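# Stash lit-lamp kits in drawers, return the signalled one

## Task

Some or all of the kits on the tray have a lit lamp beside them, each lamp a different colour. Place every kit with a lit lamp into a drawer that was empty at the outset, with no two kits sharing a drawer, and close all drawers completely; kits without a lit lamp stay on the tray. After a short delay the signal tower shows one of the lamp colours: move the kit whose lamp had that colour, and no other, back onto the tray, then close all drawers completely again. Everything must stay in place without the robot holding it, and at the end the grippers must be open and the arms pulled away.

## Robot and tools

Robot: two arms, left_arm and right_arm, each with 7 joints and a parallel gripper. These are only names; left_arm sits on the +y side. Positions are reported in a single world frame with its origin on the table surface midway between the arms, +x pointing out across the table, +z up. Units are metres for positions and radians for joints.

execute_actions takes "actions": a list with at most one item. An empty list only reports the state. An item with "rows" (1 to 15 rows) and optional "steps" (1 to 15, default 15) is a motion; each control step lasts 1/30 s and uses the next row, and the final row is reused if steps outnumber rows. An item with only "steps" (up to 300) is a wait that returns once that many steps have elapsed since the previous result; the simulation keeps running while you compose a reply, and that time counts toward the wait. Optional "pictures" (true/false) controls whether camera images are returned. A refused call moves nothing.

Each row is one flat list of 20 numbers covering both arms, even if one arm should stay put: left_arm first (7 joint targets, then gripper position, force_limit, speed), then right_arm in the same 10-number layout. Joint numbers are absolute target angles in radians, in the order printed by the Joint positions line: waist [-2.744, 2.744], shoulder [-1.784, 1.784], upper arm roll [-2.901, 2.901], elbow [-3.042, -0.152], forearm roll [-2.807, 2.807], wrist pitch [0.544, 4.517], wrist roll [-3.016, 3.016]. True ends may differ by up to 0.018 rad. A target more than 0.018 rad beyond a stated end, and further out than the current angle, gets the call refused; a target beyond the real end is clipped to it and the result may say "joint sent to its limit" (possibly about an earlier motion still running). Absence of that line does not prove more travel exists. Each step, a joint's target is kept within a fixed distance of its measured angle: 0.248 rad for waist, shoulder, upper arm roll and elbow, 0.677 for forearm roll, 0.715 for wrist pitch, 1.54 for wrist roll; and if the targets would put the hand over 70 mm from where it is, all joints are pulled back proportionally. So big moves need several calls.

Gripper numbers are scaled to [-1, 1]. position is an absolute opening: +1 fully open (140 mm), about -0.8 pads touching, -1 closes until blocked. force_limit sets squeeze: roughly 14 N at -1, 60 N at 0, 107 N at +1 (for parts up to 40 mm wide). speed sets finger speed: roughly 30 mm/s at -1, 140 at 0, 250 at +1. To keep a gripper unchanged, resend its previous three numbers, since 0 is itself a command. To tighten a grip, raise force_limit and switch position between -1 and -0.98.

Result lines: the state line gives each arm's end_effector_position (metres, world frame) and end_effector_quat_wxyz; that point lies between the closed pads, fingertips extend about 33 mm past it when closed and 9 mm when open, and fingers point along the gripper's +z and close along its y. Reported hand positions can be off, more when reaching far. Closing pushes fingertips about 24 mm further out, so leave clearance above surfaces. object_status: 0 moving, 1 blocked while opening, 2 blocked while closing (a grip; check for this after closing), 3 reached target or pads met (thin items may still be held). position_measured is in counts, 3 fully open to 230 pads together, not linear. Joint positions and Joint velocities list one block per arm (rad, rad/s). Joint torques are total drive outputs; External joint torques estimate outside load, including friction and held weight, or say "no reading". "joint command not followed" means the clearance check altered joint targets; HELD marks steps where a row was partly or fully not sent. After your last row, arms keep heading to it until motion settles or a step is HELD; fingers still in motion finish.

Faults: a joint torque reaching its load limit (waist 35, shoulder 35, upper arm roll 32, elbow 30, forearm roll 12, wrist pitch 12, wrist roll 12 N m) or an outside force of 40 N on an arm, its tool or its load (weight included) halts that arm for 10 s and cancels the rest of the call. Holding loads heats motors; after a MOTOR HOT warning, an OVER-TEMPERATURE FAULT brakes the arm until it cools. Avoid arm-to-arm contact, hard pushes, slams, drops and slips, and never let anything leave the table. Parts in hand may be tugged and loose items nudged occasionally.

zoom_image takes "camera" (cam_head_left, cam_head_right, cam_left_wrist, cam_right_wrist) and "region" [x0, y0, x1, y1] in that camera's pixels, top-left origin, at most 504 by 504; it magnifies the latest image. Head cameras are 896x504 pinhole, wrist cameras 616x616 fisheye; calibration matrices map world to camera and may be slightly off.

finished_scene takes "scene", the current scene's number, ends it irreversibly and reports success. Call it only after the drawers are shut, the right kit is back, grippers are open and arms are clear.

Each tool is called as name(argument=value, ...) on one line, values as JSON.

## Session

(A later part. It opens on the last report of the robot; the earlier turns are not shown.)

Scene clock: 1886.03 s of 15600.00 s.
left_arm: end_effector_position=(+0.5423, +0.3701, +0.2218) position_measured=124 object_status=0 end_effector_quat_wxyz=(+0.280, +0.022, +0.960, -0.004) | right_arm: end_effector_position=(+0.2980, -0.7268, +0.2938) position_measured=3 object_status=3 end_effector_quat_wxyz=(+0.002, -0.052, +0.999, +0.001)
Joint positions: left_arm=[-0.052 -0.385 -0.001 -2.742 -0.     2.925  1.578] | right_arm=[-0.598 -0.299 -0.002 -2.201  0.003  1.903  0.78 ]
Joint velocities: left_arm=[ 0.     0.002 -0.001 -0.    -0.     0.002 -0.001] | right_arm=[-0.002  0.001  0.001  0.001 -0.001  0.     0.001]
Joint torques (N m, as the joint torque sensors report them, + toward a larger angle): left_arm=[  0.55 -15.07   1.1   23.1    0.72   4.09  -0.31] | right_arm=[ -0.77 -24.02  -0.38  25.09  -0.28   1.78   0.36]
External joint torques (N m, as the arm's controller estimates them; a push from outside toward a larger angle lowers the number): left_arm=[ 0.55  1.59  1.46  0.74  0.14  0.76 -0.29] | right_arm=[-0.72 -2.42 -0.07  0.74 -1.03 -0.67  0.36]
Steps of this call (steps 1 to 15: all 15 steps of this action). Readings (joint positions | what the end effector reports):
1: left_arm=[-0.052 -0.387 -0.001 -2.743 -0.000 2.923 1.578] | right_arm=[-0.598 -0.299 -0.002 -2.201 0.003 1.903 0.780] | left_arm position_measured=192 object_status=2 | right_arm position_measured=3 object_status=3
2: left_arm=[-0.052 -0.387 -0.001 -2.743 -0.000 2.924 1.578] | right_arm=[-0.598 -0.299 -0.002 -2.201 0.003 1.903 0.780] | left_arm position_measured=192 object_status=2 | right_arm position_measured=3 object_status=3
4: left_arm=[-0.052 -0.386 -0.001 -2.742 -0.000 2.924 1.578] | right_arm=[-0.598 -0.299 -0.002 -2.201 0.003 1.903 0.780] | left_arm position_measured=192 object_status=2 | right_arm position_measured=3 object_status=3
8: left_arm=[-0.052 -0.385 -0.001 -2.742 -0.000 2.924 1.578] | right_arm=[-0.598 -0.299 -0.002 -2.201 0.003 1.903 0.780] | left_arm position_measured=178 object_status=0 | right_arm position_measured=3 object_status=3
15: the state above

execute_actions(actions=[{"rows":[[-0.05,-0.3825,0,-2.741,0,3.1,1.571,0.5,-0.4,0,-0.6,-0.3,0,-2.2,0,1.9,0.785,1,0,0],[-0.05,-0.3825,0,-2.741,0,3.2,1.571,0.5,-0.4,0,-0.6,-0.3,0,-2.2,0,1.9,0.785,1,0,0],[-0.05,-0.38,0,-2.76,0,3.323,1.571,0.5,-0.4,0,-0.6,-0.3,0,-2.2,0,1.9,0.785,1,0,0],[-0.05,-0.375,0,-2.8,0,3.323,1.571,0.5,-0.4,0,-0.6,-0.3,0,-2.2,0,1.9,0.785,1,0,0],[-0.05,-0.37,0,-2.84,0,3.323,1.571,0.5,-0.4,0,-0.6,-0.3,0,-2.2,0,1.9,0.785,1,0,0],[-0.05,-0.36,0,-2.88,0,3.323,1.571,0.5,-0.4,0,-0.6,-0.3,0,-2.2,0,1.9,0.785,1,0,0],[-0.05,-0.356,0,-2.908,0,3.323,1.571,0.5,-0.4,0,-0.6,-0.3,0,-2.2,0,1.9,0.785,1,0,0]],"steps":15}], pictures=false)

execute_actions(actions=[{"rows":[[-0.05,-0.356,0,-2.908,0,3.5,1.571,0.5,-0.4,0,-0.6,-0.3,0,-2.2,0,1.9,0.785,1,0,0],[-0.05,-0.356,0,-2.908,0,3.65,1.571,0.5,-0.4,0,-0.6,-0.3,0,-2.2,0,1.9,0.785,1,0,0],[-0.05,-0.34,0,-2.925,0,3.796,1.571,0.5,-0.4,0,-0.6,-0.3,0,-2.2,0,1.9,0.785,1,0,0],[-0.05,-0.31,0,-2.95,0,3.796,1.571,0.5,-0.4,0,-0.6,-0.3,0,-2.2,0,1.9,0.785,1,0,0],[-0.05,-0.28,0,-2.97,0,3.796,1.571,0.5,-0.4,0,-0.6,-0.3,0,-2.2,0,1.9,0.785,1,0,0],[-0.05,-0.25,0,-2.987,0,3.796,1.571,0.5,-0.4,0,-0.6,-0.3,0,-2.2,0,1.9,0.785,1,0,0],[-0.05,-0.215,0,-3.0,0,3.796,1.571,0.5,-0.4,0,-0.6,-0.3,0,-2.2,0,1.9,0.785,1,0,0],[-0.05,-0.187,0,-3.012,0,3.796,1.571,0.5,-0.4,0,-0.6,-0.3,0,-2.2,0,1.9,0.785,1,0,0]],"steps":15}], pictures=false)

execute_actions(actions=[{"rows":[[-0.05,-0.187,0,-3.012,0,3.9,1.571,0.5,-0.4,0,-0.6,-0.3,0,-2.2,0,1.9,0.785,1,0,0],[-0.05,-0.187,0,-3.012,0,4.0,1.571,0.5,-0.4,0,-0.6,-0.3,0,-2.2,0,1.9,0.785,1,0,0],[-0.05,-0.16,0,-3.016,0,4.118,1.571,0.5,-0.4,0,-0.6,-0.3,0,-2.2,0,1.9,0.785,1,0,0],[-0.05,-0.12,0,-3.02,0,4.118,1.571,0.5,-0.4,0,-0.6,-0.3,0,-2.2,0,1.9,0.785,1,0,0],[-0.05,-0.08,0,-3.024,0,4.118,1.571,0.5,-0.4,0,-0.6,-0.3,0,-2.2,0,1.9,0.785,1,0,0],[-0.05,-0.04,0,-3.027,0,4.118,1.571,0.5,-0.4,0,-0.6,-0.3,0,-2.2,0,1.9,0.785,1,0,0],[-0.05,-0.003,0,-3.029,0,4.118,1.571,0.5,-0.4,0,-0.6,-0.3,0,-2.2,0,1.9,0.785,1,0,0]],"steps":15}], pictures=false)

execute_actions(actions=[{"rows":[[-0.05,-0.003,0,-3.029,0,4.25,1.571,0.5,-0.4,0,-0.6,-0.3,0,-2.2,0,1.9,0.785,1,0,0],[-0.05,-0.003,0,-3.029,0,4.35,1.571,0.5,-0.4,0,-0.6,-0.3,0,-2.2,0,1.9,0.785,1,0,0],[-0.05,0.03,0,-3.028,0,4.447,1.571,0.5,-0.4,0,-0.6,-0.3,0,-2.2,0,1.9,0.785,1,0,0],[-0.05,0.08,0,-3.026,0,4.447,1.571,0.5,-0.4,0,-0.6,-0.3,0,-2.2,0,1.9,0.785,1,0,0],[-0.05,0.13,0,-3.022,0,4.447,1.571,0.5,-0.4,0,-0.6,-0.3,0,-2.2,0,1.9,0.785,1,0,0],[-0.05,0.18,0,-3.018,0,4.447,1.571,0.5,-0.4,0,-0.6,-0.3,0,-2.2,0,1.9,0.785,1,0,0],[-0.05,0.2219,0,-3.0135,0,4.447,1.571,0.5,-0.4,0,-0.6,-0.3,0,-2.2,0,1.9,0.785,1,0,0]],"steps":15}])

Scene clock: 1930.93 s of 15600.00 s.
left_arm: end_effector_position=(+0.5396, +0.3704, +0.2104) position_measured=66 object_status=3 end_effector_quat_wxyz=(+0.363, +0.020, +0.931, -0.006) | right_arm: end_effector_position=(+0.2980, -0.7268, +0.2938) position_measured=3 object_status=3 end_effector_quat_wxyz=(+0.002, -0.052, +0.999, +0.001)
Joint positions: left_arm=[-0.052 -0.357 -0.001 -2.906 -0.001  3.293  1.576] | right_arm=[-0.598 -0.299 -0.002 -2.201  0.003  1.903  0.78 ]
Joint velocities: left_arm=[ 0.002  0.    -0.001 -0.007  0.     0.158  0.001] | right_arm=[-0.001  0.    -0.001  0.     0.    -0.001  0.001]
Joint torques (N m, as the joint torque sensors report them, + toward a larger angle): left_arm=[  0.35 -14.77   0.4   19.35   0.88   4.19  -0.16] | right_arm=[ -1.1  -23.51  -0.68  25.31  -0.22   1.79   0.37]
External joint torques (N m, as the arm's controller estimates them; a push from outside toward a larger angle lowers the number): left_arm=[ 0.36  0.68  0.73 -0.87  0.41  0.8  -0.14] | right_arm=[-0.98 -1.91 -0.3   0.94 -0.97 -0.66  0.37]
Steps of this call (steps 1 to 15: the robot went on to your last target; steps 16 to 90: nothing new was sent; then 41.40 s passed at rest; steps 91 to 105: all 15 steps of this action). Readings (joint positions | what the end effector reports):
91: left_arm=[-0.052 -0.383 -0.001 -2.744 -0.000 2.952 1.578] | right_arm=[-0.598 -0.299 -0.002 -2.201 0.003 1.903 0.780] | left_arm position_measured=66 object_status=3 | right_arm position_measured=3 object_status=3
92: left_arm=[-0.052 -0.382 -0.001 -2.744 -0.000 2.988 1.578] | right_arm=[-0.598 -0.299 -0.002 -2.201 0.003 1.903 0.780] | left_arm position_measured=66 object_status=3 | right_arm position_measured=3 object_status=3
94: left_arm=[-0.052 -0.382 -0.001 -2.757 -0.000 3.084 1.578] | right_arm=[-0.598 -0.299 -0.002 -2.201 0.003 1.903 0.780] | left_arm position_measured=66 object_status=3 | right_arm position_measured=3 object_status=3
98: left_arm=[-0.052 -0.370 -0.001 -2.859 -0.001 3.221 1.576] | right_arm=[-0.598 -0.299 -0.002 -2.201 0.003 1.903 0.780] | left_arm position_measured=66 object_status=3 | right_arm position_measured=3 object_status=3
105: the state above

Scene clock: 1931.43 s of 15600.00 s.
left_arm: end_effector_position=(+0.5382, +0.3705, +0.2011) position_measured=66 object_status=3 end_effector_quat_wxyz=(+0.449, +0.019, +0.893, -0.007) | right_arm: end_effector_position=(+0.2980, -0.7268, +0.2938) position_measured=3 object_status=3 end_effector_quat_wxyz=(+0.002, -0.052, +0.999, +0.001)
Joint positions: left_arm=[-0.052 -0.19  -0.001 -3.012 -0.001  3.754  1.576] | right_arm=[-0.598 -0.299 -0.002 -2.201  0.003  1.903  0.78 ]
Joint velocities: left_arm=[ 0.001  0.004  0.     0.    -0.001  0.228  0.001] | right_arm=[ 0.001  0.     0.    -0.    -0.     0.     0.   ]
Joint torques (N m, as the joint torque sensors report them, + toward a larger angle): left_arm=[  0.43 -14.66   0.45  15.16   0.58   4.13  -0.22] | right_arm=[ -0.79 -23.31  -0.26  25.04  -0.26   1.84   0.34]
External joint torques (N m, as the arm's controller estimates them; a push from outside toward a larger angle lowers the number): left_arm=[ 0.43  2.23  0.63 -0.5   0.32  0.81 -0.19] | right_arm=[-0.82 -1.6  -0.03  0.64 -1.01 -0.62  0.34]
Steps of this call (steps 1 to 15: all 15 steps of this action). Readings (joint positions | what the end effector reports):
1: left_arm=[-0.052 -0.356 -0.001 -2.908 -0.001 3.325 1.576] | right_arm=[-0.598 -0.299 -0.002 -2.201 0.003 1.903 0.780] | left_arm position_measured=66 object_status=3 | right_arm position_measured=3 object_status=3
2: left_arm=[-0.052 -0.355 -0.001 -2.909 -0.001 3.363 1.576] | right_arm=[-0.598 -0.299 -0.002 -2.201 0.003 1.903 0.780] | left_arm position_measured=66 object_status=3 | right_arm position_measured=3 object_status=3
4: left_arm=[-0.052 -0.347 -0.001 -2.917 -0.001 3.472 1.576] | right_arm=[-0.598 -0.299 -0.002 -2.201 0.003 1.903 0.780] | left_arm position_measured=66 object_status=3 | right_arm position_measured=3 object_status=3
8: left_arm=[-0.052 -0.253 -0.001 -2.975 -0.001 3.651 1.576] | right_arm=[-0.598 -0.299 -0.002 -2.201 0.003 1.903 0.780] | left_arm position_measured=66 object_status=3 | right_arm position_measured=3 object_status=3
15: the state above

Scene clock: 1931.93 s of 15600.00 s.
left_arm: end_effector_position=(+0.5387, +0.3705, +0.2009) position_measured=66 object_status=3 end_effector_quat_wxyz=(+0.508, +0.018, +0.861, -0.008) | right_arm: end_effector_position=(+0.2980, -0.7268, +0.2938) position_measured=3 object_status=3 end_effector_quat_wxyz=(+0.002, -0.052, +0.999, +0.001)
Joint positions: left_arm=[-0.052 -0.006 -0.001 -3.03  -0.001  4.09   1.576] | right_arm=[-0.598 -0.299 -0.002 -2.201  0.003  1.903  0.78 ]
Joint velocities: left_arm=[-0.     0.013 -0.     0.002  0.001  0.145  0.   ] | right_arm=[ 0.    -0.001  0.    -0.001  0.    -0.     0.001]
Joint torques (N m, as the joint torque sensors report them, + toward a larger angle): left_arm=[  0.68 -17.57   0.39  11.29   0.51   3.96  -0.24] | right_arm=[ -0.71 -23.65  -0.73  25.03  -0.29   1.81   0.37]
External joint torques (N m, as the arm's controller estimates them; a push from outside toward a larger angle lowers the number): left_arm=[ 0.68  1.72  0.4  -0.39  0.41  0.72 -0.21] | right_arm=[-0.74 -1.95 -0.51  0.66 -1.04 -0.64  0.37]
Steps of this call (steps 1 to 15: all 15 steps of this action). Readings (joint positions | what the end effector reports):
1: left_arm=[-0.052 -0.188 -0.001 -3.012 -0.001 3.777 1.576] | right_arm=[-0.598 -0.299 -0.002 -2.201 0.003 1.903 0.780] | left_arm position_measured=66 object_status=3 | right_arm position_measured=3 object_status=3
2: left_arm=[-0.052 -0.188 -0.001 -3.012 -0.001 3.814 1.576] | right_arm=[-0.598 -0.299 -0.002 -2.201 0.003 1.903 0.780] | left_arm position_measured=66 object_status=3 | right_arm position_measured=3 object_status=3
4: left_arm=[-0.052 -0.169 -0.001 -3.012 -0.001 3.908 1.576] | right_arm=[-0.598 -0.299 -0.002 -2.201 0.003 1.903 0.780] | left_arm position_measured=66 object_status=3 | right_arm position_measured=3 object_status=3
8: left_arm=[-0.052 -0.052 -0.001 -3.022 -0.001 4.022 1.576] | right_arm=[-0.598 -0.299 -0.002 -2.201 0.003 1.903 0.780] | left_arm position_measured=66 object_status=3 | right_arm position_measured=3 object_status=3
15: the state above

Scene clock: 1932.43 s of 15600.00 s.
left_arm: end_effector_position=(+0.5333, +0.3707, +0.1952) position_measured=66 object_status=3 end_effector_quat_wxyz=(+0.558, +0.018, +0.829, -0.009) | right_arm: end_effector_position=(+0.2980, -0.7268, +0.2938) position_measured=3 object_status=3 end_effector_quat_wxyz=(+0.002, -0.052, +0.999, +0.001)
Joint positions: left_arm=[-0.052  0.219 -0.001 -3.016 -0.001  4.42   1.576] | right_arm=[-0.598 -0.299 -0.002 -2.201  0.003  1.903  0.78 ]
Joint velocities: left_arm=[ 0.001  0.017 -0.     0.01  -0.001  0.141 -0.001] | right_arm=[-0.001 -0.001  0.     0.001 -0.    -0.001 -0.001]
Joint torques (N m, as the joint torque sensors report them, + toward a larger angle): left_arm=[  0.8  -21.13   0.72   7.62   0.32   3.74  -0.07] | right_arm=[ -0.97 -23.6   -0.53  25.34  -0.24   1.73   0.36]
External joint torques (N m, as the arm's controller estimates them; a push from outside toward a larger angle lowers the number): left_arm=[ 0.78  1.13  0.5   0.59  0.4   0.63 -0.04] | right_arm=[-0.9  -1.92 -0.2   0.98 -0.99 -0.72  0.36]
Steps of this call (steps 1 to 15: all 15 steps of this action). Readings (joint positions | what the end effector reports):
1: left_arm=[-0.052 -0.004 -0.001 -3.030 -0.001 4.115 1.576] | right_arm=[-0.598 -0.299 -0.002 -2.201 0.003 1.903 0.780] | left_arm position_measured=66 object_status=3 | right_arm position_measured=3 object_status=3
2: left_arm=[-0.052 -0.004 -0.001 -3.030 -0.001 4.152 1.576] | right_arm=[-0.598 -0.299 -0.002 -2.201 0.003 1.903 0.780] | left_arm position_measured=66 object_status=3 | right_arm position_measured=3 object_status=3
4: left_arm=[-0.052 0.020 -0.001 -3.026 -0.001 4.244 1.576] | right_arm=[-0.598 -0.299 -0.002 -2.201 0.003 1.903 0.780] | left_arm position_measured=66 object_status=3 | right_arm position_measured=3 object_status=3
8: left_arm=[-0.052 0.164 -0.001 -3.017 -0.001 4.354 1.576] | right_arm=[-0.598 -0.299 -0.002 -2.201 0.003 1.903 0.780] | left_arm position_measured=66 object_status=3 | right_arm position_measured=3 object_status=3
15: the state above
camera_calibration (this result's frames):
cam_left_wrist: T_world_to_cam=[[0.150576, 0.979911, 0.130773, -0.460861], [-0.0548094, -0.123803, 0.990792, -0.105207], [0.987078, -0.156357, 0.0350665, -0.284725], [0, 0, 0, 1]] pos_world=[0.344674, 0.394059, 0.174491]
cam_right_wrist: T_world_to_cam=[[-0.103114, 0.994502, 0.018237, 0.745307], [0.915795, 0.0877657, 0.391941, -0.33293], [0.388185, 0.0571158, -0.91981, 0.372354], [0, 0, 0, 1]] pos_world=[0.237205, -0.733257, 0.459391]

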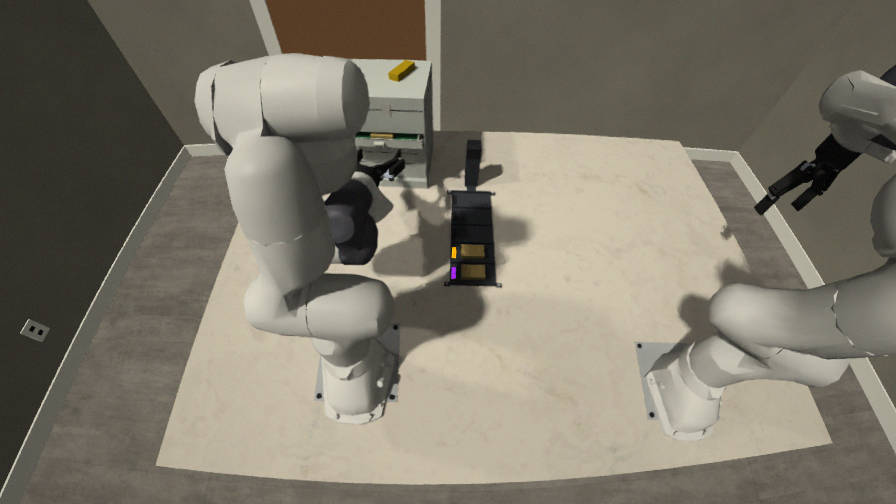

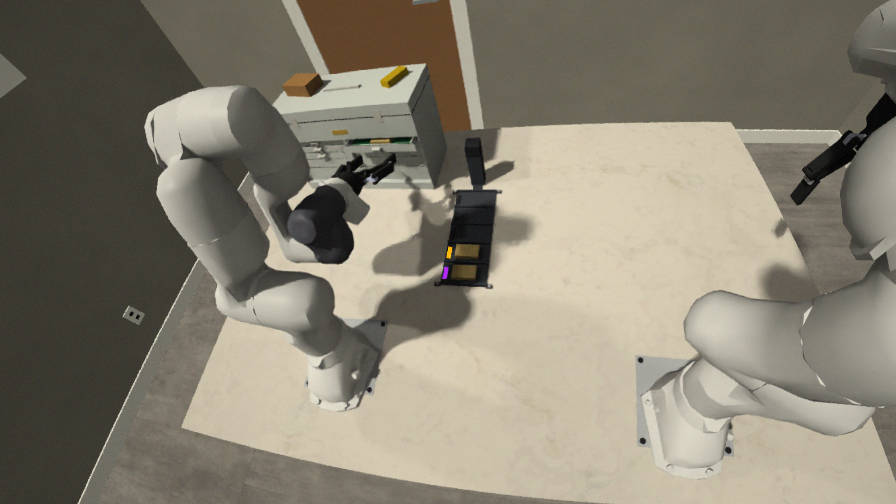

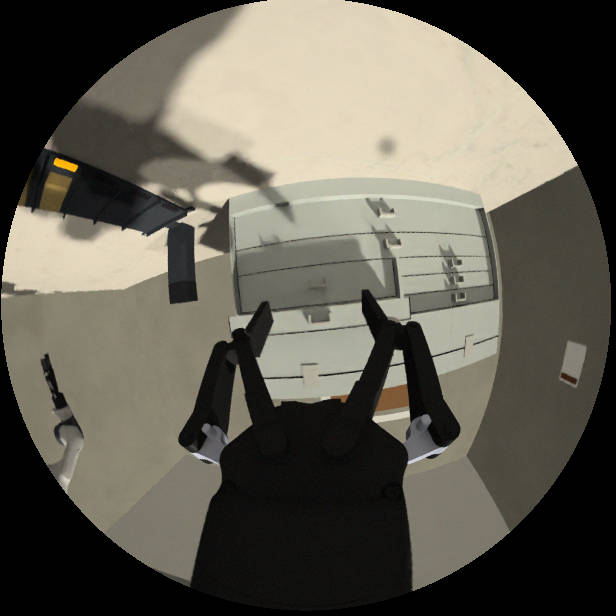

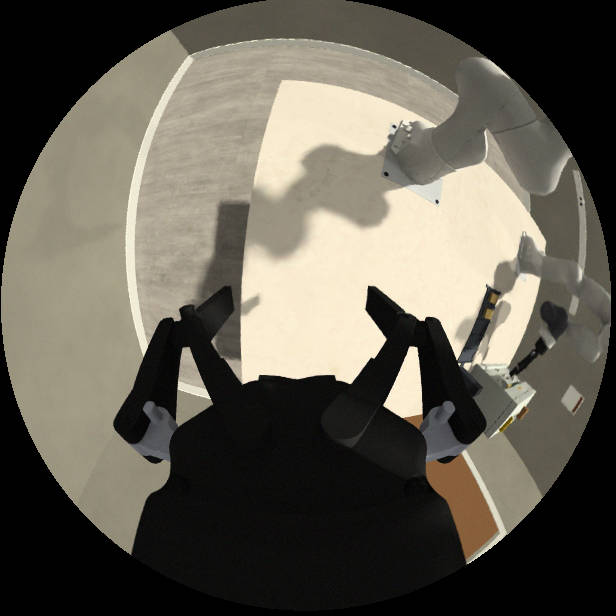

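execute_actions(actions=[{"rows":[[-0.05,0.2219,0,-3.0135,0,4.447,1.571,-1,-0.4,-0.3,-0.6,-0.3,0,-2.2,0,1.9,0.785,1,0,0]],"steps":15}], pictures=false)

execute_actions(actions=[{"steps":20}], pictures=false)

Scene clock: 1944.07 s of 15600.00 s.
left_arm: end_effector_position=(+0.5346, +0.3706, +0.2030) position_measured=146 object_status=0 end_effector_quat_wxyz=(+0.568, +0.018, +0.823, -0.009) | right_arm: end_effector_position=(+0.2980, -0.7268, +0.2938) position_measured=3 object_status=3 end_effector_quat_wxyz=(+0.002, -0.052, +0.999, +0.001)
Joint positions: left_arm=[-0.052  0.22  -0.001 -3.015 -0.001  4.444  1.576] | right_arm=[-0.598 -0.299 -0.002 -2.201  0.003  1.903  0.78 ]
Joint velocities: left_arm=[ 0.     0.     0.001 -0.001 -0.     0.001  0.003] | right_arm=[ 0.001 -0.001 -0.001  0.     0.    -0.    -0.001]
Joint torques (N m, as the joint torque sensors report them, + toward a larger angle): left_arm=[  0.18 -20.86   1.51   7.36   0.29   3.67  -0.17] | right_arm=[ -1.08 -23.61  -0.55  25.3   -0.24   1.84   0.38]
External joint torques (N m, as the arm's controller estimates them; a push from outside toward a larger angle lowers the number): left_arm=[ 0.15  1.31  1.28  0.36  0.38  0.53 -0.14] | right_arm=[-1.19 -1.92 -0.41  0.94 -1.   -0.62  0.38]
Steps of this call (steps 1 to 30: the robot went on to your last target; steps 31 to 90: nothing new was sent; then 8.13 s passed at rest; steps 91 to 105: all 15 steps of this action). Readings (joint positions | what the end effector reports):
91: left_arm=[-0.052 0.220 -0.001 -3.015 -0.001 4.443 1.576] | right_arm=[-0.598 -0.299 -0.002 -2.201 0.003 1.903 0.780] | left_arm position_measured=66 object_status=0 | right_arm position_measured=3 object_status=3
92: left_arm=[-0.052 0.220 -0.001 -3.015 -0.001 4.443 1.576] | right_arm=[-0.598 -0.299 -0.002 -2.201 0.003 1.903 0.780] | left_arm position_measured=71 object_status=0 | right_arm position_measured=3 object_status=3
94: left_arm=[-0.052 0.220 -0.001 -3.015 -0.001 4.443 1.576] | right_arm=[-0.598 -0.299 -0.002 -2.201 0.003 1.903 0.780] | left_arm position_measured=83 object_status=0 | right_arm position_measured=3 object_status=3
98: left_arm=[-0.052 0.220 -0.001 -3.015 -0.001 4.444 1.576] | right_arm=[-0.598 -0.299 -0.002 -2.201 0.003 1.903 0.780] | left_arm position_measured=106 object_status=0 | right_arm position_measured=3 object_status=3
105: the state above

Scene clock: 1944.73 s of 15600.00 s.
left_arm: end_effector_position=(+0.5347, +0.3734, +0.2032) position_measured=192 object_status=2 end_effector_quat_wxyz=(+0.569, +0.015, +0.822, -0.007) | right_arm: end_effector_position=(+0.2980, -0.7268, +0.2938) position_measured=3 object_status=3 end_effector_quat_wxyz=(+0.002, -0.052, +0.999, +0.001)
Joint positions: left_arm=[-0.05   0.22   0.001 -3.014 -0.002  4.444  1.576] | right_arm=[-0.598 -0.299 -0.002 -2.201  0.003  1.903  0.78 ]
Joint velocities: left_arm=[-0.     0.001  0.001 -0.001 -0.    -0.     0.001] | right_arm=[-0.002  0.001 -0.     0.001 -0.001  0.     0.001]
Joint torques (N m, as the joint torque sensors report them, + toward a larger angle): left_arm=[ -0.54 -21.06   0.02   7.35   0.75   3.71  -0.15] | right_arm=[ -1.05 -23.53  -0.49  25.04  -0.2    1.79   0.35]
External joint torques (N m, as the arm's controller estimates them; a push from outside toward a larger angle lowers the number): left_arm=[-0.6   1.04 -0.24  0.37  0.85  0.58 -0.12] | right_arm=[-1.02 -1.86 -0.2   0.65 -0.95 -0.67  0.35]
Steps of this call (steps 1 to 15: the robot went on to your last target; steps 16 to 20: nothing new was sent). Readings (joint positions | what the end effector reports):
1: left_arm=[-0.052 0.220 -0.001 -3.014 -0.001 4.444 1.576] | right_arm=[-0.598 -0.299 -0.002 -2.201 0.003 1.903 0.780] | left_arm position_measured=152 object_status=0 | right_arm position_measured=3 object_status=3
2: left_arm=[-0.052 0.220 -0.001 -3.014 -0.001 4.444 1.576] | right_arm=[-0.598 -0.299 -0.002 -2.201 0.003 1.903 0.780] | left_arm position_measured=158 object_status=0 | right_arm position_measured=3 object_status=3
4: left_arm=[-0.052 0.220 -0.001 -3.014 -0.001 4.444 1.576] | right_arm=[-0.598 -0.299 -0.002 -2.201 0.003 1.903 0.780] | left_arm position_measured=169 object_status=0 | right_arm position_measured=3 object_status=3
8: left_arm=[-0.050 0.220 0.001 -3.014 -0.002 4.444 1.576] | right_arm=[-0.598 -0.299 -0.002 -2.201 0.003 1.903 0.780] | left_arm position_measured=192 object_status=0 | right_arm position_measured=3 object_status=3
20: the state above
All arms were judged still, so your last target was given up. Only a new action makes them travel on or press farther. Fingers that are still opening or closing keep moving.

execute_actions(actions=[{"rows":[[-0.05,0.231,0,-2.98,0,4.42,1.571,-1,-0.4,-0.3,-0.6,-0.3,0,-2.2,0,1.9,0.785,1,0,0],[-0.05,0.231,0,-2.98,0,4.41,1.571,-1,-0.4,-0.3,-0.6,-0.3,0,-2.2,0,1.9,0.785,1,0,0],[-0.05,0.231,0,-2.98,0,4.40,1.571,-1,-0.4,-0.3,-0.6,-0.3,0,-2.2,0,1.9,0.785,1,0,0],[-0.05,0.231,0,-2.98,0,4.40,1.571,-1,-0.4,-0.3,-0.6,-0.3,0,-2.2,0,1.9,0.785,1,0,0],[-0.05,0.2402,0,-2.9447,0,4.39,1.571,-1,-0.4,-0.3,-0.6,-0.3,0,-2.2,0,1.9,0.785,1,0,0],[-0.05,0.2402,0,-2.9447,0,4.38,1.571,-1,-0.4,-0.3,-0.6,-0.3,0,-2.2,0,1.9,0.785,1,0,0],[-0.05,0.2402,0,-2.9447,0,4.37,1.571,-1,-0.4,-0.3,-0.6,-0.3,0,-2.2,0,1.9,0.785,1,0,0],[-0.05,0.2402,0,-2.9447,0,4.37,1.571,-1,-0.4,-0.3,-0.6,-0.3,0,-2.2,0,1.9,0.785,1,0,0],[-0.052,0.251,0,-2.91,0,4.36,1.571,-1,-0.4,-0.3,-0.6,-0.3,0,-2.2,0,1.9,0.785,1,0,0],[-0.052,0.251,0,-2.91,0,4.355,1.571,-1,-0.4,-0.3,-0.6,-0.3,0,-2.2,0,1.9,0.785,1,0,0],[-0.052,0.251,0,-2.91,0,4.349,1.571,-1,-0.4,-0.3,-0.6,-0.3,0,-2.2,0,1.9,0.785,1,0,0],[-0.052,0.257,0,-2.89,0,4.349,1.571,-1,-0.4,-0.3,-0.6,-0.3,0,-2.2,0,1.9,0.785,1,0,0],[-0.052,0.257,0,-2.89,0,4.349,1.571,-1,-0.4,-0.3,-0.6,-0.3,0,-2.2,0,1.9,0.785,1,0,0],[-0.052,0.264,0,-2.87,0,4.349,1.571,-1,-0.4,-0.3,-0.6,-0.3,0,-2.2,0,1.9,0.785,1,0,0]],"steps":15}], pictures=false)

execute_actions(actions=[{"steps":20}], pictures=false)

Scene clock: 1972.10 s of 15600.00 s.
left_arm: end_effector_position=(+0.5787, +0.3705, +0.2028) position_measured=192 object_status=2 end_effector_quat_wxyz=(+0.569, +0.017, +0.822, -0.008) | right_arm: end_effector_position=(+0.2980, -0.7268, +0.2938) position_measured=3 object_status=3 end_effector_quat_wxyz=(+0.002, -0.052, +0.999, +0.001)
Joint positions: left_arm=[-0.051  0.26   0.001 -2.891 -0.001  4.361  1.576] | right_arm=[-0.598 -0.299 -0.002 -2.201  0.003  1.903  0.78 ]
Joint velocities: left_arm=[-0.005  0.091  0.001  0.217  0.002 -0.116 -0.001] | right_arm=[-0.002 -0.     0.    -0.001  0.    -0.    -0.   ]
Joint torques (N m, as the joint torque sensors report them, + toward a larger angle): left_arm=[ -1.89 -27.05  -0.03   9.9    0.23   4.22  -0.16] | right_arm=[ -0.93 -23.78  -0.56  25.2   -0.23   1.8    0.37]
External joint torques (N m, as the arm's controller estimates them; a push from outside toward a larger angle lowers the number): left_arm=[-2.   -1.31 -0.39  2.81  0.3   1.   -0.14] | right_arm=[-0.85 -2.09 -0.21  0.83 -0.97 -0.65  0.37]
Steps of this call (steps 1 to 90: nothing new was sent; then 23.87 s passed at rest; steps 91 to 105: all 15 steps of this action). Readings (joint positions | what the end effector reports):
91: left_arm=[-0.050 0.223 0.001 -3.008 -0.002 4.441 1.576] | right_arm=[-0.598 -0.299 -0.002 -2.201 0.003 1.903 0.780] | left_arm position_measured=192 object_status=2 | right_arm position_measured=3 object_status=3
92: left_arm=[-0.050 0.225 0.001 -3.000 -0.002 4.436 1.576] | right_arm=[-0.598 -0.299 -0.002 -2.201 0.003 1.903 0.780] | left_arm position_measured=192 object_status=2 | right_arm position_measured=3 object_status=3
94: left_arm=[-0.050 0.227 0.001 -2.989 -0.002 4.426 1.576] | right_arm=[-0.598 -0.299 -0.002 -2.201 0.003 1.903 0.780] | left_arm position_measured=192 object_status=2 | right_arm position_measured=3 object_status=3
98: left_arm=[-0.050 0.236 0.001 -2.955 -0.001 4.401 1.576] | right_arm=[-0.598 -0.299 -0.002 -2.201 0.003 1.903 0.780] | left_arm position_measured=192 object_status=2 | right_arm position_measured=3 object_status=3
105: the state above

Scene clock: 1972.77 s of 15600.00 s.
left_arm: end_effector_position=(+0.5819, +0.3703, +0.2026) position_measured=192 object_status=2 end_effector_quat_wxyz=(+0.569, +0.017, +0.822, -0.009) | right_arm: end_effector_position=(+0.2980, -0.7268, +0.2938) position_measured=3 object_status=3 end_effector_quat_wxyz=(+0.002, -0.052, +0.999, +0.001)
Joint positions: left_arm=[-0.051  0.263  0.001 -2.881 -0.     4.355  1.576] | right_arm=[-0.598 -0.299 -0.002 -2.201  0.003  1.903  0.78 ]
Joint velocities: left_arm=[ 0.    -0.002 -0.    -0.     0.001  0.    -0.001] | right_arm=[-0.001  0.001  0.001 -0.001  0.    -0.     0.001]
Joint torques (N m, as the joint torque sensors report them, + toward a larger angle): left_arm=[ -0.51 -25.6    0.11  15.02   0.36   2.26  -0.19] | right_arm=[ -0.84 -23.5   -0.62  25.53  -0.2    1.79   0.39]
External joint torques (N m, as the arm's controller estimates them; a push from outside toward a larger angle lowers the number): left_arm=[-0.49 -0.05 -0.13  6.01  0.36 -0.89 -0.17] | right_arm=[-0.87 -1.88 -0.4   1.19 -0.96 -0.67  0.39]
Steps of this call (steps 1 to 15: the robot went on to your last target; steps 16 to 20: nothing new was sent). Readings (joint positions | what the end effector reports):
1: left_arm=[-0.051 0.262 0.001 -2.885 -0.000 4.358 1.576] | right_arm=[-0.598 -0.299 -0.002 -2.201 0.003 1.903 0.780] | left_arm position_measured=192 object_status=2 | right_arm position_measured=3 object_status=3
2: left_arm=[-0.051 0.263 0.001 -2.882 -0.000 4.356 1.576] | right_arm=[-0.598 -0.299 -0.002 -2.201 0.003 1.903 0.780] | left_arm position_measured=192 object_status=2 | right_arm position_measured=3 object_status=3
4: left_arm=[-0.051 0.263 0.001 -2.881 -0.000 4.356 1.576] | right_arm=[-0.598 -0.299 -0.002 -2.201 0.003 1.903 0.780] | left_arm position_measured=192 object_status=2 | right_arm position_measured=3 object_status=3
8: left_arm=[-0.051 0.263 0.001 -2.881 -0.000 4.355 1.576] | right_arm=[-0.598 -0.299 -0.002 -2.201 0.003 1.903 0.780] | left_arm position_measured=192 object_status=2 | right_arm position_measured=3 object_status=3
20: the state above
All arms were judged still, so your last target was given up. Only a new action makes them travel on or press farther. Fingers that are still opening or closing keep moving.

execute_actions(actions=[{"rows":[[-0.051,0.263,0,-2.885,0,4.355,1.571,0.4,-0.4,0,-0.6,-0.3,0,-2.2,0,1.9,0.785,1,0,0],[-0.051,0.263,0,-2.885,0,4.355,1.571,0.4,-0.4,0,-0.6,-0.3,0,-2.2,0,1.9,0.785,1,0,0],[-0.051,0.263,0,-2.885,0,4.355,1.571,0.4,-0.4,0,-0.6,-0.3,0,-2.2,0,1.9,0.785,1,0,0],[-0.051,0.263,0,-2.885,0,4.355,1.571,0.4,-0.4,0,-0.6,-0.3,0,-2.2,0,1.9,0.785,1,0,0],[-0.051,0.263,0,-2.885,0,4.355,1.571,0.4,-0.4,0,-0.6,-0.3,0,-2.2,0,1.9,0.785,1,0,0],[-0.051,0.263,0,-2.885,0,4.355,1.571,0.4,-0.4,0,-0.6,-0.3,0,-2.2,0,1.9,0.785,1,0,0],[-0.051,0.263,0,-2.885,0,4.4,1.571,0.4,-0.4,0,-0.6,-0.3,0,-2.2,0,1.9,0.785,1,0,0],[-0.05,0.24,0,-2.95,0,4.447,1.571,0.4,-0.4,0,-0.6,-0.3,0,-2.2,0,1.9,0.785,1,0,0],[-0.05,0.24,0,-2.95,0,4.447,1.571,0.4,-0.4,0,-0.6,-0.3,0,-2.2,0,1.9,0.785,1,0,0],[-0.05,0.2219,0,-3.0135,0,4.447,1.571,0.4,-0.4,0,-0.6,-0.3,0,-2.2,0,1.9,0.785,1,0,0]],"steps":15}], pictures=false)

execute_actions(actions=[{"rows":[[0.6,0.2219,0,-3.0135,0.3,4.4,1.5,0.4,-0.4,0,-0.6,-0.3,0,-2.2,0,1.9,0.785,1,0,0]],"steps":15}], pictures=false)

execute_actions(actions=[{"rows":[[0.869,0.28,0,-2.8,0.7,4.25,1.4,0.4,-0.4,0,-0.6,-0.3,0,-2.2,0,1.9,0.785,1,0,0]],"steps":15}], pictures=false)

execute_actions(actions=[{"rows":[[0.869,0.342,0,-2.581,1.061,4.094,1.354,0.4,-0.4,0,-0.6,-0.3,0,-2.2,0,1.9,0.785,1,0,0]],"steps":15}], pictures=false)

execute_actions(actions=[{"steps":30}])

Scene clock: 2025.47 s of 15600.00 s.
left_arm: end_effector_position=(+0.5366, +0.3719, +0.1967) position_measured=87 object_status=0 end_effector_quat_wxyz=(+0.562, +0.017, +0.827, -0.008) | right_arm: end_effector_position=(+0.2980, -0.7268, +0.2938) position_measured=3 object_status=3 end_effector_quat_wxyz=(+0.002, -0.052, +0.999, +0.001)
Joint positions: left_arm=[-0.051  0.227  0.001 -3.006 -0.     4.426  1.576] | right_arm=[-0.598 -0.299 -0.002 -2.201  0.003  1.903  0.78 ]
Joint velocities: left_arm=[ 0.    -0.032  0.001 -0.093 -0.002  0.099 -0.001] | right_arm=[ 0.001 -0.001 -0.    -0.001  0.001  0.    -0.001]
Joint torques (N m, as the joint torque sensors report them, + toward a larger angle): left_arm=[ -0.6  -24.1   -0.38   6.91   0.32   3.87  -0.1 ] | right_arm=[ -0.93 -23.53  -0.2   25.55  -0.22   1.78   0.34]
External joint torques (N m, as the arm's controller estimates them; a push from outside toward a larger angle lowers the number): left_arm=[-0.61 -1.47 -0.6  -1.35  0.38  0.75 -0.07] | right_arm=[-1.01 -1.86 -0.02  1.21 -0.98 -0.67  0.34]
Steps of this call (steps 1 to 90: nothing new was sent; then 49.20 s passed at rest; steps 91 to 105: all 15 steps of this action). Readings (joint positions | what the end effector reports):
91: left_arm=[-0.051 0.263 0.001 -2.882 -0.000 4.356 1.576] | right_arm=[-0.598 -0.299 -0.002 -2.201 0.003 1.903 0.780] | left_arm position_measured=192 object_status=0 | right_arm position_measured=3 object_status=3
92: left_arm=[-0.051 0.263 0.001 -2.883 -0.000 4.356 1.576] | right_arm=[-0.598 -0.299 -0.002 -2.201 0.003 1.903 0.780] | left_arm position_measured=191 object_status=0 | right_arm position_measured=3 object_status=3
94: left_arm=[-0.051 0.263 0.001 -2.883 -0.000 4.356 1.576] | right_arm=[-0.598 -0.299 -0.002 -2.201 0.003 1.903 0.780] | left_arm position_measured=171 object_status=0 | right_arm position_measured=3 object_status=3
98: left_arm=[-0.051 0.257 0.001 -2.897 -0.000 4.375 1.576] | right_arm=[-0.598 -0.299 -0.002 -2.201 0.003 1.903 0.780] | left_arm position_measured=140 object_status=0 | right_arm position_measured=3 object_status=3
105: the state above

Scene clock: 2025.97 s of 15600.00 s.
left_arm: end_effector_position=(+0.4822, +0.6068, +0.1908) position_measured=78 object_status=3 end_effector_quat_wxyz=(+0.550, -0.161, +0.817, +0.066) | right_arm: end_effector_position=(+0.2980, -0.7268, +0.2938) position_measured=3 object_status=3 end_effector_quat_wxyz=(+0.002, -0.052, +0.999, +0.001)
Joint positions: left_arm=[ 0.592  0.224  0.004 -3.011  0.288  4.406  1.523] | right_arm=[-0.598 -0.299 -0.002 -2.201  0.003  1.903  0.78 ]
Joint velocities: left_arm=[ 0.08  -0.001 -0.007 -0.007  0.075 -0.01  -0.054] | right_arm=[ 0.001  0.    -0.001 -0.    -0.001  0.    -0.   ]
Joint torques (N m, as the joint torque sensors report them, + toward a larger angle): left_arm=[  0.77 -23.4   -1.28   5.6    1.2    2.58  -0.35] | right_arm=[ -1.01 -23.48  -0.53  25.87  -0.26   1.83   0.41]
External joint torques (N m, as the arm's controller estimates them; a push from outside toward a larger angle lowers the number): left_arm=[ 1.56 -0.97 -0.62 -1.59  1.05 -0.58 -0.32] | right_arm=[-1.06 -1.8  -0.32  1.48 -1.01 -0.63  0.41]
Steps of this call (steps 1 to 15: all 15 steps of this action). Readings (joint positions | what the end effector reports):
1: left_arm=[0.007 0.226 -0.012 -3.008 0.069 4.423 1.569] | right_arm=[-0.598 -0.299 -0.002 -2.201 0.003 1.903 0.780] | left_arm position_measured=80 object_status=0 | right_arm position_measured=3 object_status=3
2: left_arm=[0.082 0.226 -0.012 -3.009 0.127 4.419 1.563] | right_arm=[-0.598 -0.299 -0.002 -2.201 0.003 1.903 0.780] | left_arm position_measured=78 object_status=0 | right_arm position_measured=3 object_status=3
4: left_arm=[0.219 0.226 -0.005 -3.009 0.189 4.415 1.553] | right_arm=[-0.598 -0.299 -0.002 -2.201 0.003 1.903 0.780] | left_arm position_measured=78 object_status=0 | right_arm position_measured=3 object_status=3
8: left_arm=[0.443 0.226 -0.001 -3.009 0.246 4.411 1.541] | right_arm=[-0.598 -0.299 -0.002 -2.201 0.003 1.903 0.780] | left_arm position_measured=78 object_status=3 | right_arm position_measured=3 object_status=3
15: the state above

Scene clock: 2026.47 s of 15600.00 s.
left_arm: end_effector_position=(+0.5038, +0.6653, +0.1921) position_measured=78 object_status=3 end_effector_quat_wxyz=(+0.550, -0.128, +0.824, +0.031) | right_arm: end_effector_position=(+0.2980, -0.7268, +0.2938) position_measured=3 object_status=3 end_effector_quat_wxyz=(+0.002, -0.052, +0.999, +0.001)
Joint positions: left_arm=[ 0.866  0.278  0.003 -2.802  0.69   4.262  1.429] | right_arm=[-0.598 -0.299 -0.002 -2.201  0.003  1.903  0.78 ]
Joint velocities: left_arm=[ 0.005  0.001 -0.003  0.001  0.062 -0.047 -0.074] | right_arm=[-0.002 -0.     0.001 -0.     0.    -0.    -0.   ]
Joint torques (N m, as the joint torque sensors report them, + toward a larger angle): left_arm=[  0.97 -25.25  -2.05  10.75   0.93   2.53  -0.44] | right_arm=[ -0.67 -23.62  -0.81  25.42  -0.21   1.79   0.35]
External joint torques (N m, as the arm's controller estimates them; a push from outside toward a larger angle lowers the number): left_arm=[ 0.84  1.88 -1.83  0.65  1.06 -0.67 -0.41] | right_arm=[-0.56 -1.95 -0.44  1.06 -0.96 -0.66  0.35]
Steps of this call (steps 1 to 15: all 15 steps of this action). Readings (joint positions | what the end effector reports):
1: left_arm=[0.652 0.240 -0.008 -2.970 0.380 4.382 1.511] | right_arm=[-0.598 -0.299 -0.002 -2.201 0.003 1.903 0.780] | left_arm position_measured=78 object_status=3 | right_arm position_measured=3 object_status=3
2: left_arm=[0.718 0.257 -0.009 -2.910 0.459 4.357 1.501] | right_arm=[-0.598 -0.299 -0.002 -2.201 0.003 1.903 0.780] | left_arm position_measured=78 object_status=3 | right_arm position_measured=3 object_status=3
4: left_arm=[0.807 0.268 0.000 -2.840 0.558 4.323 1.482] | right_arm=[-0.598 -0.299 -0.002 -2.201 0.003 1.903 0.780] | left_arm position_measured=78 object_status=3 | right_arm position_measured=3 object_status=3
8: left_arm=[0.860 0.275 0.004 -2.806 0.649 4.286 1.456] | right_arm=[-0.598 -0.299 -0.002 -2.201 0.003 1.903 0.780] | left_arm position_measured=78 object_status=3 | right_arm position_measured=3 object_status=3
15: the state above

Scene clock: 2026.97 s of 15600.00 s.
left_arm: end_effector_position=(+0.5498, +0.6227, +0.1734) position_measured=78 object_status=3 end_effector_quat_wxyz=(+0.516, +0.032, +0.856, -0.009) | right_arm: end_effector_position=(+0.2980, -0.7268, +0.2938) position_measured=3 object_status=3 end_effector_quat_wxyz=(+0.002, -0.052, +0.999, +0.001)
Joint positions: left_arm=[ 0.87   0.34   0.001 -2.583  1.052  4.106  1.374] | right_arm=[-0.598 -0.299 -0.002 -2.201  0.003  1.903  0.78 ]
Joint velocities: left_arm=[-0.001  0.002 -0.001  0.003  0.051 -0.051 -0.045] | right_arm=[-0.001  0.    -0.     0.001  0.    -0.     0.   ]
Joint torques (N m, as the joint torque sensors report them, + toward a larger angle): left_arm=[ -0.56 -30.33  -1.78  13.28   0.2    2.68  -0.3 ] | right_arm=[ -0.81 -23.76  -0.52  25.49  -0.21   1.81   0.4 ]
External joint torques (N m, as the arm's controller estimates them; a push from outside toward a larger angle lowers the number): left_arm=[-0.5   0.94 -0.92  0.84  0.77 -0.56 -0.27] | right_arm=[-0.74 -2.12 -0.18  1.11 -0.96 -0.65  0.4 ]
Steps of this call (steps 1 to 15: all 15 steps of this action). Readings (joint positions | what the end effector reports):
1: left_arm=[0.870 0.296 0.005 -2.755 0.768 4.236 1.422] | right_arm=[-0.598 -0.299 -0.002 -2.201 0.003 1.903 0.780] | left_arm position_measured=78 object_status=3 | right_arm position_measured=3 object_status=3
2: left_arm=[0.870 0.314 0.004 -2.694 0.838 4.210 1.416] | right_arm=[-0.598 -0.299 -0.002 -2.201 0.003 1.903 0.780] | left_arm position_measured=78 object_status=3 | right_arm position_measured=3 object_status=3
4: left_arm=[0.870 0.328 0.002 -2.625 0.931 4.173 1.405] | right_arm=[-0.598 -0.299 -0.002 -2.201 0.003 1.903 0.780] | left_arm position_measured=78 object_status=3 | right_arm position_measured=3 object_status=3
8: left_arm=[0.870 0.336 0.001 -2.588 1.016 4.132 1.390] | right_arm=[-0.598 -0.299 -0.002 -2.201 0.003 1.903 0.780] | left_arm position_measured=78 object_status=3 | right_arm position_measured=3 object_status=3
15: the state above

Scene clock: 2027.97 s of 15600.00 s.
left_arm: end_effector_position=(+0.5491, +0.6217, +0.1706) position_measured=78 object_status=3 end_effector_quat_wxyz=(+0.512, +0.028, +0.859, -0.013) | right_arm: end_effector_position=(+0.2980, -0.7268, +0.2938) position_measured=3 object_status=3 end_effector_quat_wxyz=(+0.002, -0.052, +0.999, +0.001)
Joint positions: left_arm=[ 0.87   0.34   0.001 -2.582  1.058  4.098  1.361] | right_arm=[-0.598 -0.299 -0.002 -2.201  0.003  1.903  0.78 ]
Joint velocities: left_arm=[-0.001 -0.     0.001 -0.     0.    -0.    -0.001] | right_arm=[-0.002 -0.001 -0.001 -0.001 -0.001 -0.001 -0.002]
Joint torques (N m, as the joint torque sensors report them, + toward a larger angle): left_arm=[ -1.01 -29.99  -1.24  12.64   0.42   2.66  -0.27] | right_arm=[ -1.15 -23.65  -0.35  25.36  -0.27   1.74   0.36]
External joint torques (N m, as the arm's controller estimates them; a push from outside toward a larger angle lowers the number): left_arm=[-0.97  1.34 -0.4   0.16  0.97 -0.57 -0.25] | right_arm=[-1.04 -2.03  0.04  1.04 -1.02 -0.7   0.36]
Steps of this call (steps 1 to 30: the robot went on to your last target). Readings (joint positions | what the end effector reports):
1: left_arm=[0.870 0.340 0.001 -2.583 1.054 4.105 1.373] | right_arm=[-0.598 -0.299 -0.002 -2.201 0.003 1.903 0.780] | left_arm position_measured=78 object_status=3 | right_arm position_measured=3 object_status=3
2: left_arm=[0.870 0.340 0.001 -2.583 1.055 4.104 1.372] | right_arm=[-0.598 -0.299 -0.002 -2.201 0.003 1.903 0.780] | left_arm position_measured=78 object_status=3 | right_arm position_measured=3 object_status=3
4: left_arm=[0.870 0.340 0.001 -2.583 1.056 4.102 1.369] | right_arm=[-0.598 -0.299 -0.002 -2.201 0.003 1.903 0.780] | left_arm position_measured=78 object_status=3 | right_arm position_measured=3 object_status=3
8: left_arm=[0.870 0.340 0.001 -2.583 1.058 4.100 1.366] | right_arm=[-0.598 -0.299 -0.002 -2.201 0.003 1.903 0.780] | left_arm position_measured=78 object_status=3 | right_arm position_measured=3 object_status=3
30: the state above
All arms were judged still, so your last target was given up. Only a new action makes them travel on or press farther. Fingers that are still opening or closing keep moving.
camera_calibration (this result's frames):
cam_left_wrist: T_world_to_cam=[[0.18548, 0.975304, 0.119914, -0.720427], [0.0511599, -0.131451, 0.990002, -0.102137], [0.981315, -0.177491, -0.074278, -0.225274], [0, 0, 0, 1]] pos_world=[0.359915, 0.649225, 0.170773]
cam_right_wrist: T_world_to_cam=[[-0.103113, 0.994503, 0.0182289, 0.74531], [0.915794, 0.0877682, 0.391942, -0.33293], [0.388188, 0.0571083, -0.919809, 0.372352], [0, 0, 0, 1]] pos_world=[0.237204, -0.733256, 0.459396]

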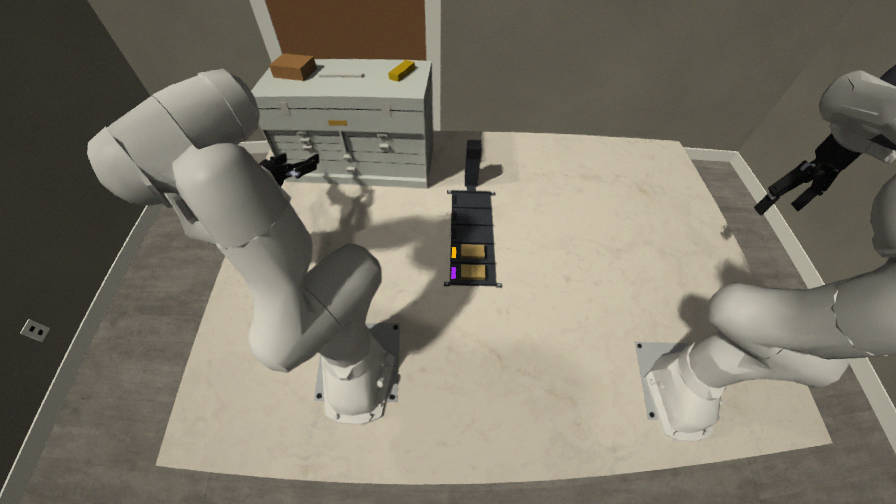

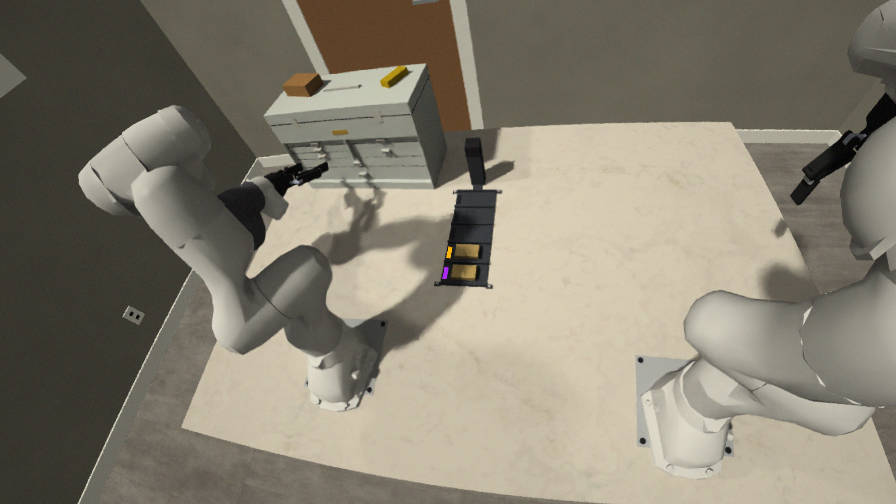

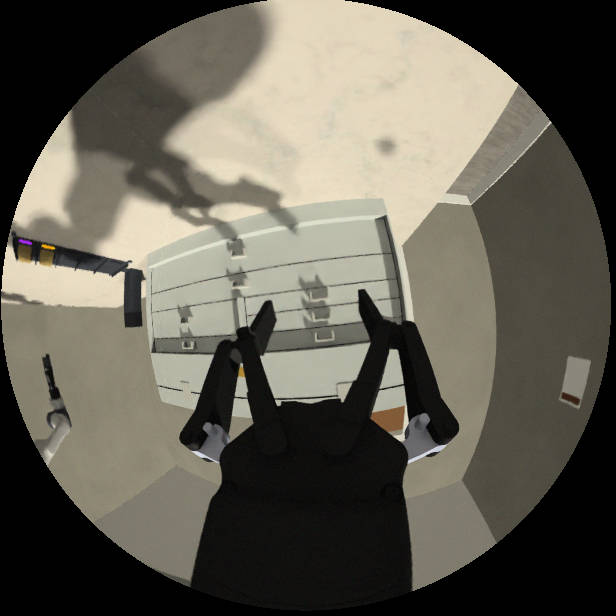

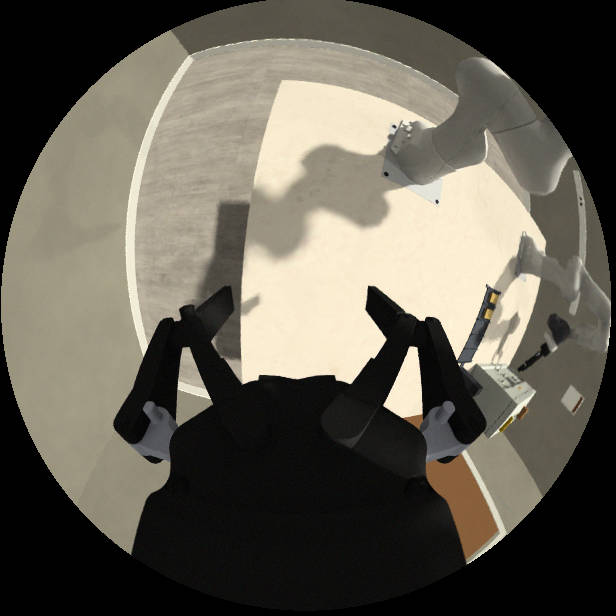

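zoom_image(camera="cam_left_wrist", region=[220, 240, 420, 380])

Region (220, 240, 420, 380) of cam_left_wrist's 616x616 image, scaled by 2.520, with more detail than that image has; it fills the top 353 rows of this view, and the rest is white.

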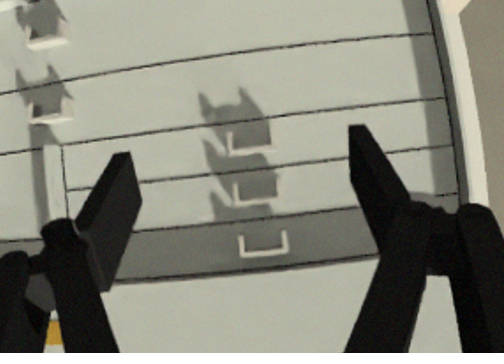

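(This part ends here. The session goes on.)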